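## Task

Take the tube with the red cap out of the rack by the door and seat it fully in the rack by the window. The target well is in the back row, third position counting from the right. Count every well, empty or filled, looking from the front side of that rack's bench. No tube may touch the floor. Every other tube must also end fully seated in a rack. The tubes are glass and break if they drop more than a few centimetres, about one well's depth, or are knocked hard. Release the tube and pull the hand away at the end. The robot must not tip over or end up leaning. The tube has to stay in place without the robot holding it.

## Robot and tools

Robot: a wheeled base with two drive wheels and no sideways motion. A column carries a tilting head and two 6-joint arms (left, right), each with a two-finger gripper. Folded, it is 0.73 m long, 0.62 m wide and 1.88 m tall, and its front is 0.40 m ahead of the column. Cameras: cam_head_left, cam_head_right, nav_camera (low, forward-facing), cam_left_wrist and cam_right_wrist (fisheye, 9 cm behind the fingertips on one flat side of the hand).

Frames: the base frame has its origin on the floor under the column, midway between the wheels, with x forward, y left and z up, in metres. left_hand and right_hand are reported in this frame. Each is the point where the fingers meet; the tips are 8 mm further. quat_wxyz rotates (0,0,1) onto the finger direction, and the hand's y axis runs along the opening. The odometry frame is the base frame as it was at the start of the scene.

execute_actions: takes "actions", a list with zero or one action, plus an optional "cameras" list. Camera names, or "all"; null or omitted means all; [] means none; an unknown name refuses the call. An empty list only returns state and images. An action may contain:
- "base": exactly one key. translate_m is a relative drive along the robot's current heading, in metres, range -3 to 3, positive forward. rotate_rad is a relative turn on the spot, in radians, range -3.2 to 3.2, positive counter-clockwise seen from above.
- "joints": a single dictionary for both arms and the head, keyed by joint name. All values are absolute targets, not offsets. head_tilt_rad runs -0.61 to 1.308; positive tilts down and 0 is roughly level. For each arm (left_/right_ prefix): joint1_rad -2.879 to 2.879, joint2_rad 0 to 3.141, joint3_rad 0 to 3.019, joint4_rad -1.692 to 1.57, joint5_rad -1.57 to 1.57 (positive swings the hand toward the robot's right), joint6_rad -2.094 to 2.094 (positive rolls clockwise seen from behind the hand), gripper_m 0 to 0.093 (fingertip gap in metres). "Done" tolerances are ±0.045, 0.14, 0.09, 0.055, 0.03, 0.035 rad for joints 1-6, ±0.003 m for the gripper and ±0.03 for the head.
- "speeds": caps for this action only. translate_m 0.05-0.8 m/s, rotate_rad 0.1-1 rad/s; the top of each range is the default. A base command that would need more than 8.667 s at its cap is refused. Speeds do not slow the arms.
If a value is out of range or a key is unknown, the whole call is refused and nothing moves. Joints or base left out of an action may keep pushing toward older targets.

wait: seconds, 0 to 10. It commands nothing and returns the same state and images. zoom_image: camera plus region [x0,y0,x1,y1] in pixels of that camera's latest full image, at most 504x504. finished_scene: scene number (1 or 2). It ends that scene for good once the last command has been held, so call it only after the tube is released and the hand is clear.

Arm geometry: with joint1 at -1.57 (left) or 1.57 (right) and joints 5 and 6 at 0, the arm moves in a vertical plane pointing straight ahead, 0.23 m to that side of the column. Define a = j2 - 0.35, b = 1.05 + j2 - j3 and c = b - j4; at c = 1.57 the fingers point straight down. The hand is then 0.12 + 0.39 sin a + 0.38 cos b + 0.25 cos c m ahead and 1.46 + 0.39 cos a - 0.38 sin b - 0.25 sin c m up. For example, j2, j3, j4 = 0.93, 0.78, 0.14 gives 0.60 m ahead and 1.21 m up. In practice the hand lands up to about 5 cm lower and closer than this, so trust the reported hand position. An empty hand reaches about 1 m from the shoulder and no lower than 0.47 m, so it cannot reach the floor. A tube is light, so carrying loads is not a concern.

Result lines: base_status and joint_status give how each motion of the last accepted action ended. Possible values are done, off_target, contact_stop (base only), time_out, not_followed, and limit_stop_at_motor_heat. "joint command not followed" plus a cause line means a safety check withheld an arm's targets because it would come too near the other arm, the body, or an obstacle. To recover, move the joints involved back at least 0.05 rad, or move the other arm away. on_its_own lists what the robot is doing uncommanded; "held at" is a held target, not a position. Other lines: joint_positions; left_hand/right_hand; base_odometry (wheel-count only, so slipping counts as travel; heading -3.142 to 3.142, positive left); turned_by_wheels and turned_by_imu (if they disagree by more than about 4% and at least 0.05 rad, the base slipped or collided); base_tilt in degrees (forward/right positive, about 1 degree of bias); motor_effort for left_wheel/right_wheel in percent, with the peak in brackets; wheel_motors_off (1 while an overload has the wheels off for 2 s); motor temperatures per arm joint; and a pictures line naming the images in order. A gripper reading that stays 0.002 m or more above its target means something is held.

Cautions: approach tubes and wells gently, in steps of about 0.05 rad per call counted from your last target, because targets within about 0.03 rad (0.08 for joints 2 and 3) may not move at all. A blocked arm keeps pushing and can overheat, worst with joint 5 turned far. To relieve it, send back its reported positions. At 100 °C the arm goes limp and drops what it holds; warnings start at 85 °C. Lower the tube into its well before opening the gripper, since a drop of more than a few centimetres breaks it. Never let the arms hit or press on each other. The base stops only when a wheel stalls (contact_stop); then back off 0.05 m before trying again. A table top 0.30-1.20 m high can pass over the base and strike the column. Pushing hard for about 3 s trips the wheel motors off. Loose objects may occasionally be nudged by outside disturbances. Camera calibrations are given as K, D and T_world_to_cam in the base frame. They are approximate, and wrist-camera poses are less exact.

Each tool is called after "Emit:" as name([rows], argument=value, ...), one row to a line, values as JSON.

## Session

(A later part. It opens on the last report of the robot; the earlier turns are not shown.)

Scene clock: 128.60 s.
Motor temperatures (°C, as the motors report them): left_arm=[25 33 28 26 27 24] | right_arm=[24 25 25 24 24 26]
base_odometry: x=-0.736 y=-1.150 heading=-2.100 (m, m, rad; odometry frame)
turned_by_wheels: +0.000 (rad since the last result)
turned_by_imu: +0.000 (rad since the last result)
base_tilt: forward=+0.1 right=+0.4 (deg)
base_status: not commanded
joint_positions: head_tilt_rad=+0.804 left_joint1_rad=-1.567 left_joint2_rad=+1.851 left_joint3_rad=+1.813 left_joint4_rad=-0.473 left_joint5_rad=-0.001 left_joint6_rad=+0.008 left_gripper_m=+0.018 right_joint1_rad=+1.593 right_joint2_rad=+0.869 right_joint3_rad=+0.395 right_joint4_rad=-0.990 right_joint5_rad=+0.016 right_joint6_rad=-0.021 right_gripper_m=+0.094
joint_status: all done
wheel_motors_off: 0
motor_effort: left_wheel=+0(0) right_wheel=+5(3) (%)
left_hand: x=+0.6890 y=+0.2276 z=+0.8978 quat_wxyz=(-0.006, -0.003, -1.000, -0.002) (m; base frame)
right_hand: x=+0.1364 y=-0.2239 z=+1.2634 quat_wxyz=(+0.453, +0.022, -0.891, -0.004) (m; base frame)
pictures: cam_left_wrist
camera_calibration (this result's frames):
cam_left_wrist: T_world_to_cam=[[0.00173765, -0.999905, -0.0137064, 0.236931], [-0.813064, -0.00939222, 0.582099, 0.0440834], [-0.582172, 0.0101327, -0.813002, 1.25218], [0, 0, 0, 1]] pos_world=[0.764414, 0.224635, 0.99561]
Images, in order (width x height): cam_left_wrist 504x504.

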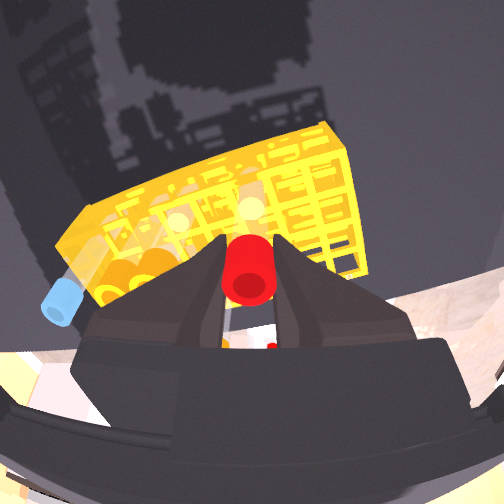

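Emit:
execute_actions([
  {"joints":{"left_joint2_rad":1.89,"left_joint3_rad":1.795}},
], cameras=["cam_left_wrist","cam_head_right"])

Emit:
zoom_image(camera="cam_head_right", region=[290,210,370,280])

Scene clock: 132.93 s.
Motor temperatures (°C, as the motors report them): left_arm=[25 32 28 26 27 24] | right_arm=[24 25 25 24 24 26]
base_odometry: x=-0.736 y=-1.150 heading=-2.100 (m, m, rad; odometry frame)
turned_by_wheels: +0.000 (rad since the last result)
turned_by_imu: +0.000 (rad since the last result)
base_tilt: forward=+0.3 right=+0.6 (deg)
base_status: not commanded
joint_positions: head_tilt_rad=+0.804 left_joint1_rad=-1.567 left_joint2_rad=+1.852 left_joint3_rad=+1.808 left_joint4_rad=-0.472 left_joint5_rad=-0.001 left_joint6_rad=+0.008 left_gripper_m=+0.018 right_joint1_rad=+1.593 right_joint2_rad=+0.869 right_joint3_rad=+0.395 right_joint4_rad=-0.990 right_joint5_rad=+0.016 right_joint6_rad=-0.021 right_gripper_m=+0.094
joint_status: all done
wheel_motors_off: 0
motor_effort: left_wheel=+0(0) right_wheel=+4(1) (%)
left_hand: x=+0.6864 y=+0.2276 z=+0.8967 quat_wxyz=(-0.004, -0.003, -1.000, -0.002) (m; base frame)
right_hand: x=+0.1364 y=-0.2239 z=+1.2634 quat_wxyz=(+0.453, +0.022, -0.891, -0.004) (m; base frame)
pictures: cam_head_right, cam_left_wrist
camera_calibration (this result's frames):
cam_head_right: T_world_to_cam=[[-0.0697558, -0.993608, 0.0887556, -0.150529], [-0.773297, -0.00234759, -0.634039, 1.01408], [0.630195, -0.112862, -0.76819, 1.08934], [0, 0, 0, 1]] pos_world=[0.0871913, -0.0242404, 1.49315]
cam_left_wrist: T_world_to_cam=[[0.00169731, -0.999905, -0.0137061, 0.236948], [-0.810837, -0.0093979, 0.585197, 0.0382625], [-0.58527, 0.0101202, -0.810776, 1.24995], [0, 0, 0, 1]] pos_world=[0.762181, 0.224635, 0.994287]
Images, in order (width x height): cam_head_right 896x504, cam_left_wrist 504x504.

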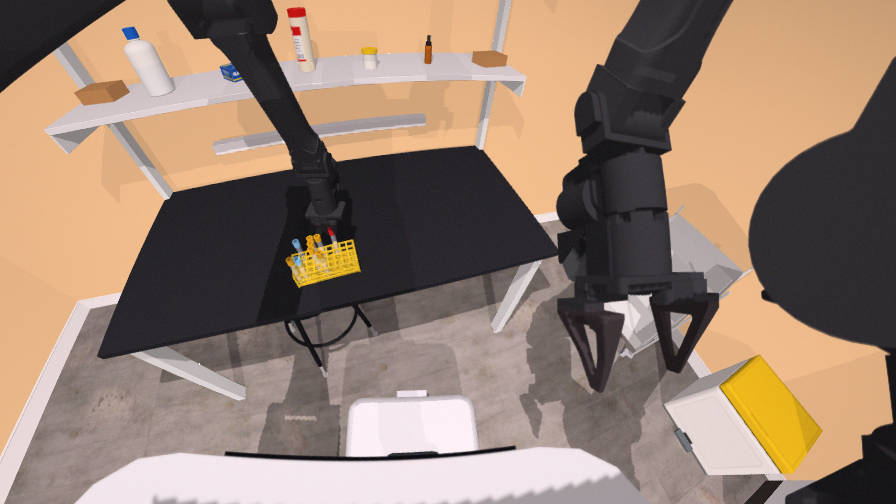

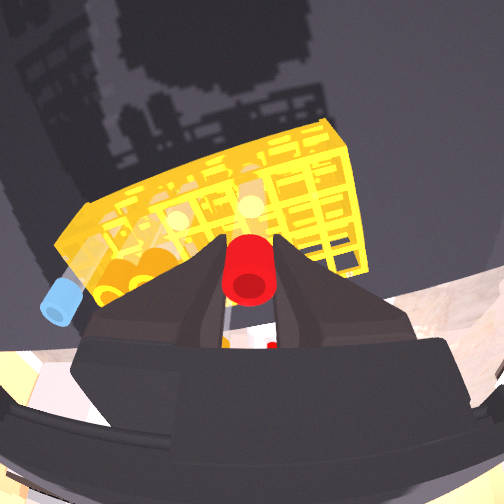

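Region (290, 210, 370, 280) of cam_head_right's 896x504 image, scaled by 6.300, with more detail than that image has; it fills the top 441 rows of this view, and the rest is white.

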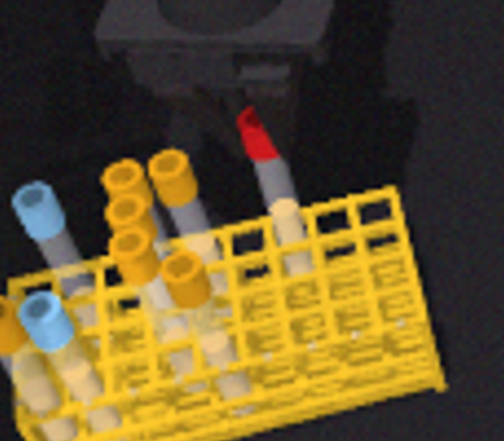

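About 1.5 cm left; unload and release.

Emit:
execute_actions([
  {"joints":{"left_joint2_rad":1.852,"left_joint3_rad":1.808}},
], cameras=[])

Emit:
execute_actions([
  {"joints":{"left_gripper_m":0.032}},
], cameras=["cam_left_wrist","cam_head_right"])

Emit:
zoom_image(camera="cam_head_right", region=[290,210,370,280])

Scene clock: 139.10 s.
Motor temperatures (°C, as the motors report them): left_arm=[25 32 28 26 27 24] | right_arm=[24 25 25 24 24 26]
base_odometry: x=-0.736 y=-1.150 heading=-2.100 (m, m, rad; odometry frame)
turned_by_wheels: +0.000 (rad since the last result)
turned_by_imu: +0.000 (rad since the last result)
base_tilt: forward=+0.2 right=+0.5 (deg)
base_status: not commanded
joint_positions: head_tilt_rad=+0.804 left_joint1_rad=-1.567 left_joint2_rad=+1.851 left_joint3_rad=+1.808 left_joint4_rad=-0.471 left_joint5_rad=-0.001 left_joint6_rad=+0.008 left_gripper_m=+0.018 right_joint1_rad=+1.593 right_joint2_rad=+0.869 right_joint3_rad=+0.395 right_joint4_rad=-0.990 right_joint5_rad=+0.016 right_joint6_rad=-0.021 right_gripper_m=+0.094
joint_status: all done
wheel_motors_off: 0
motor_effort: left_wheel=-2(3) right_wheel=+3(2) (%)
left_hand: x=+0.6869 y=+0.2276 z=+0.8972 quat_wxyz=(-0.005, -0.003, -1.000, -0.002) (m; base frame)
right_hand: x=+0.1364 y=-0.2239 z=+1.2634 quat_wxyz=(+0.453, +0.022, -0.891, -0.004) (m; base frame)
pictures: none
No camera images: the call's "cameras" was empty. Leave "cameras" out to get every camera's image.

Scene clock: 139.60 s.
Motor temperatures (°C, as the motors report them): left_arm=[25 33 28 26 27 24] | right_arm=[24 25 25 24 24 26]
base_odometry: x=-0.736 y=-1.150 heading=-2.100 (m, m, rad; odometry frame)
turned_by_wheels: +0.000 (rad since the last result)
turned_by_imu: +0.000 (rad since the last result)
base_tilt: forward=+0.2 right=+0.5 (deg)
base_status: not commanded
joint_positions: head_tilt_rad=+0.804 left_joint1_rad=-1.567 left_joint2_rad=+1.851 left_joint3_rad=+1.808 left_joint4_rad=-0.471 left_joint5_rad=-0.001 left_joint6_rad=+0.008 left_gripper_m=+0.032 right_joint1_rad=+1.593 right_joint2_rad=+0.869 right_joint3_rad=+0.395 right_joint4_rad=-0.990 right_joint5_rad=+0.016 right_joint6_rad=-0.021 right_gripper_m=+0.094
joint_status: all done
wheel_motors_off: 0
motor_effort: left_wheel=+0(0) right_wheel=+1(3) (%)
left_hand: x=+0.6869 y=+0.2276 z=+0.8972 quat_wxyz=(-0.005, -0.003, -1.000, -0.002) (m; base frame)
right_hand: x=+0.1364 y=-0.2239 z=+1.2634 quat_wxyz=(+0.453, +0.022, -0.891, -0.004) (m; base frame)
pictures: cam_head_right, cam_left_wrist
camera_calibration (this result's frames):
cam_head_right: T_world_to_cam=[[-0.0697558, -0.993608, 0.0887556, -0.150529], [-0.773297, -0.00234759, -0.634039, 1.01408], [0.630195, -0.112862, -0.76819, 1.08934], [0, 0, 0, 1]] pos_world=[0.0871912, -0.0242404, 1.49315]
cam_left_wrist: T_world_to_cam=[[0.00170941, -0.999905, -0.0137062, 0.236944], [-0.811506, -0.0093962, 0.584268, 0.0397251], [-0.584341, 0.0101239, -0.811445, 1.25057], [0, 0, 0, 1]] pos_world=[0.76259, 0.224634, 0.994803]
Images, in order (width x height): cam_head_right 896x504, cam_left_wrist 504x504.

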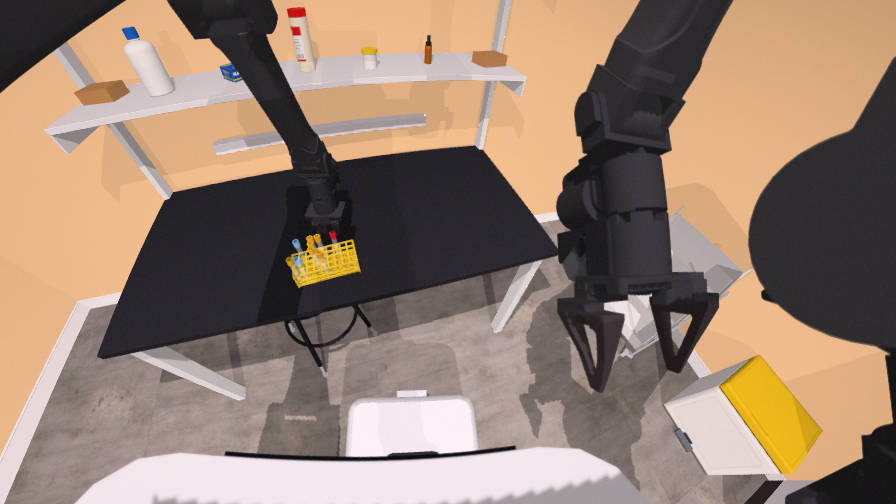

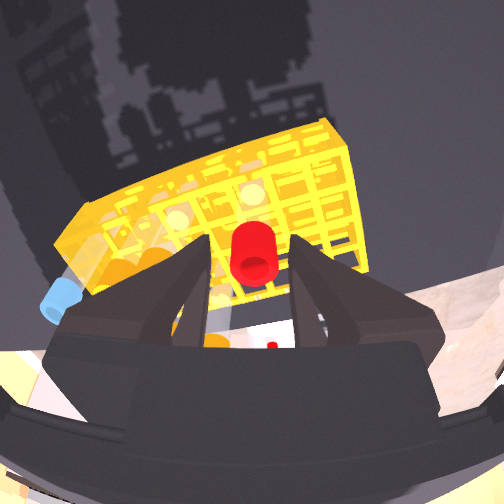

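Region (290, 210, 370, 280) of cam_head_right's 896x504 image, scaled by 6.300, with more detail than that image has; it fills the top 441 rows of this view, and the rest is white.

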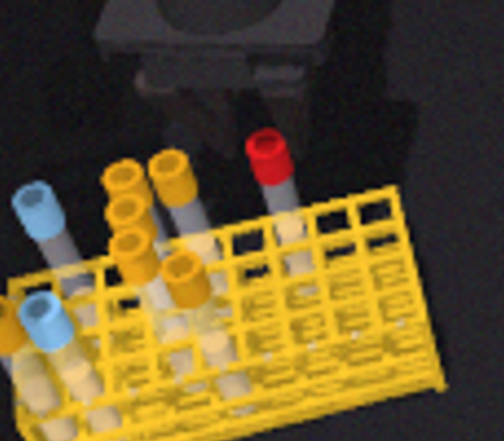

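Emit:
execute_actions([
  {"joints":{"left_joint2_rad":1.58,"left_joint3_rad":1.63,"left_joint4_rad":-0.56}},
], cameras=[])

Emit:
execute_actions([
  {"base":{"translate_m":-0.25},"joints":{"left_joint2_rad":1.0,"left_joint3_rad":0.9}},
], cameras=["cam_head_right"])

Emit:
finished_scene(scene=2)

Scene clock: 144.83 s.
Motor temperatures (°C, as the motors report them): left_arm=[25 33 28 26 27 24] | right_arm=[24 25 25 24 24 26]
base_odometry: x=-0.736 y=-1.150 heading=-2.100 (m, m, rad; odometry frame)
turned_by_wheels: +0.000 (rad since the last result)
turned_by_imu: +0.000 (rad since the last result)
base_tilt: forward=+0.2 right=+0.5 (deg)
base_status: not commanded
joint_positions: head_tilt_rad=+0.804 left_joint1_rad=-1.567 left_joint2_rad=+1.574 left_joint3_rad=+1.623 left_joint4_rad=-0.560 left_joint5_rad=-0.001 left_joint6_rad=+0.008 left_gripper_m=+0.032 right_joint1_rad=+1.593 right_joint2_rad=+0.869 right_joint3_rad=+0.395 right_joint4_rad=-0.990 right_joint5_rad=+0.016 right_joint6_rad=-0.021 right_gripper_m=+0.094
joint_status: all done
wheel_motors_off: 0
motor_effort: left_wheel=+1(1) right_wheel=-1(4) (%)
left_hand: x=+0.6963 y=+0.2273 z=+1.0186 quat_wxyz=(-0.006, -0.003, -1.000, -0.002) (m; base frame)
right_hand: x=+0.1364 y=-0.2239 z=+1.2634 quat_wxyz=(+0.453, +0.022, -0.891, -0.004) (m; base frame)
pictures: none
No camera images: the call's "cameras" was empty. Leave "cameras" out to get every camera's image.

Scene clock: 146.93 s.
Motor temperatures (°C, as the motors report them): left_arm=[25 33 28 26 27 24] | right_arm=[24 25 25 24 24 26]
base_odometry: x=-0.609 y=-0.934 heading=-2.099 (m, m, rad; odometry frame)
turned_by_wheels: +0.001 (rad since the last result)
turned_by_imu: +0.001 (rad since the last result)
base_tilt: forward=+0.1 right=+0.5 (deg)
base_status: done
joint_positions: head_tilt_rad=+0.804 left_joint1_rad=-1.567 left_joint2_rad=+1.001 left_joint3_rad=+0.889 left_joint4_rad=-0.560 left_joint5_rad=-0.001 left_joint6_rad=+0.008 left_gripper_m=+0.032 right_joint1_rad=+1.593 right_joint2_rad=+0.869 right_joint3_rad=+0.393 right_joint4_rad=-0.990 right_joint5_rad=+0.016 right_joint6_rad=-0.021 right_gripper_m=+0.094
joint_status: all done
wheel_motors_off: 0
motor_effort: left_wheel=+2(55) right_wheel=-1(37) (%)
left_hand: x=+0.4746 y=+0.2264 z=+1.1682 quat_wxyz=(+0.074, -0.003, -0.997, -0.002) (m; base frame)
right_hand: x=+0.1352 y=-0.2239 z=+1.2638 quat_wxyz=(+0.454, +0.022, -0.891, -0.004) (m; base frame)
pictures: cam_head_right
camera_calibration (this result's frames):
cam_head_right: T_world_to_cam=[[-0.0697556, -0.993608, 0.0887558, -0.150529], [-0.773299, -0.00234759, -0.634037, 1.01408], [0.630193, -0.112862, -0.768192, 1.08934], [0, 0, 0, 1]] pos_world=[0.0871911, -0.0242404, 1.49315]
Images, in order (width x height): cam_head_right 896x504.

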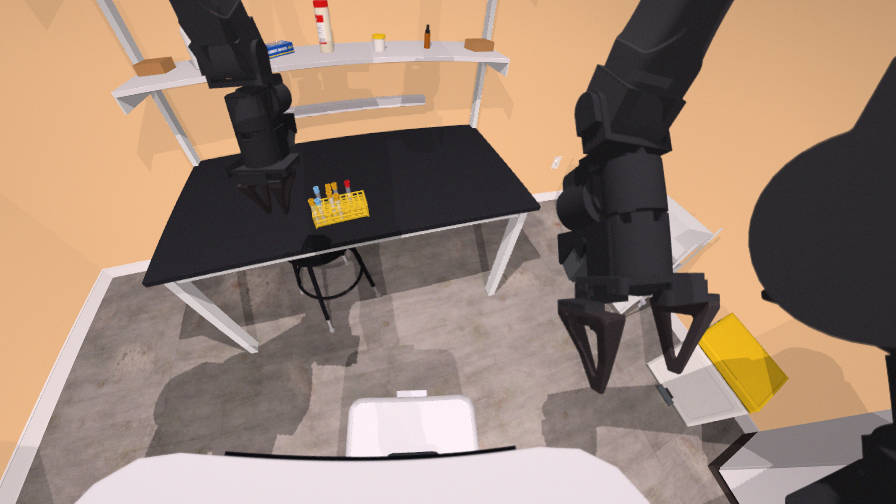

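The scene is finished: the task was done.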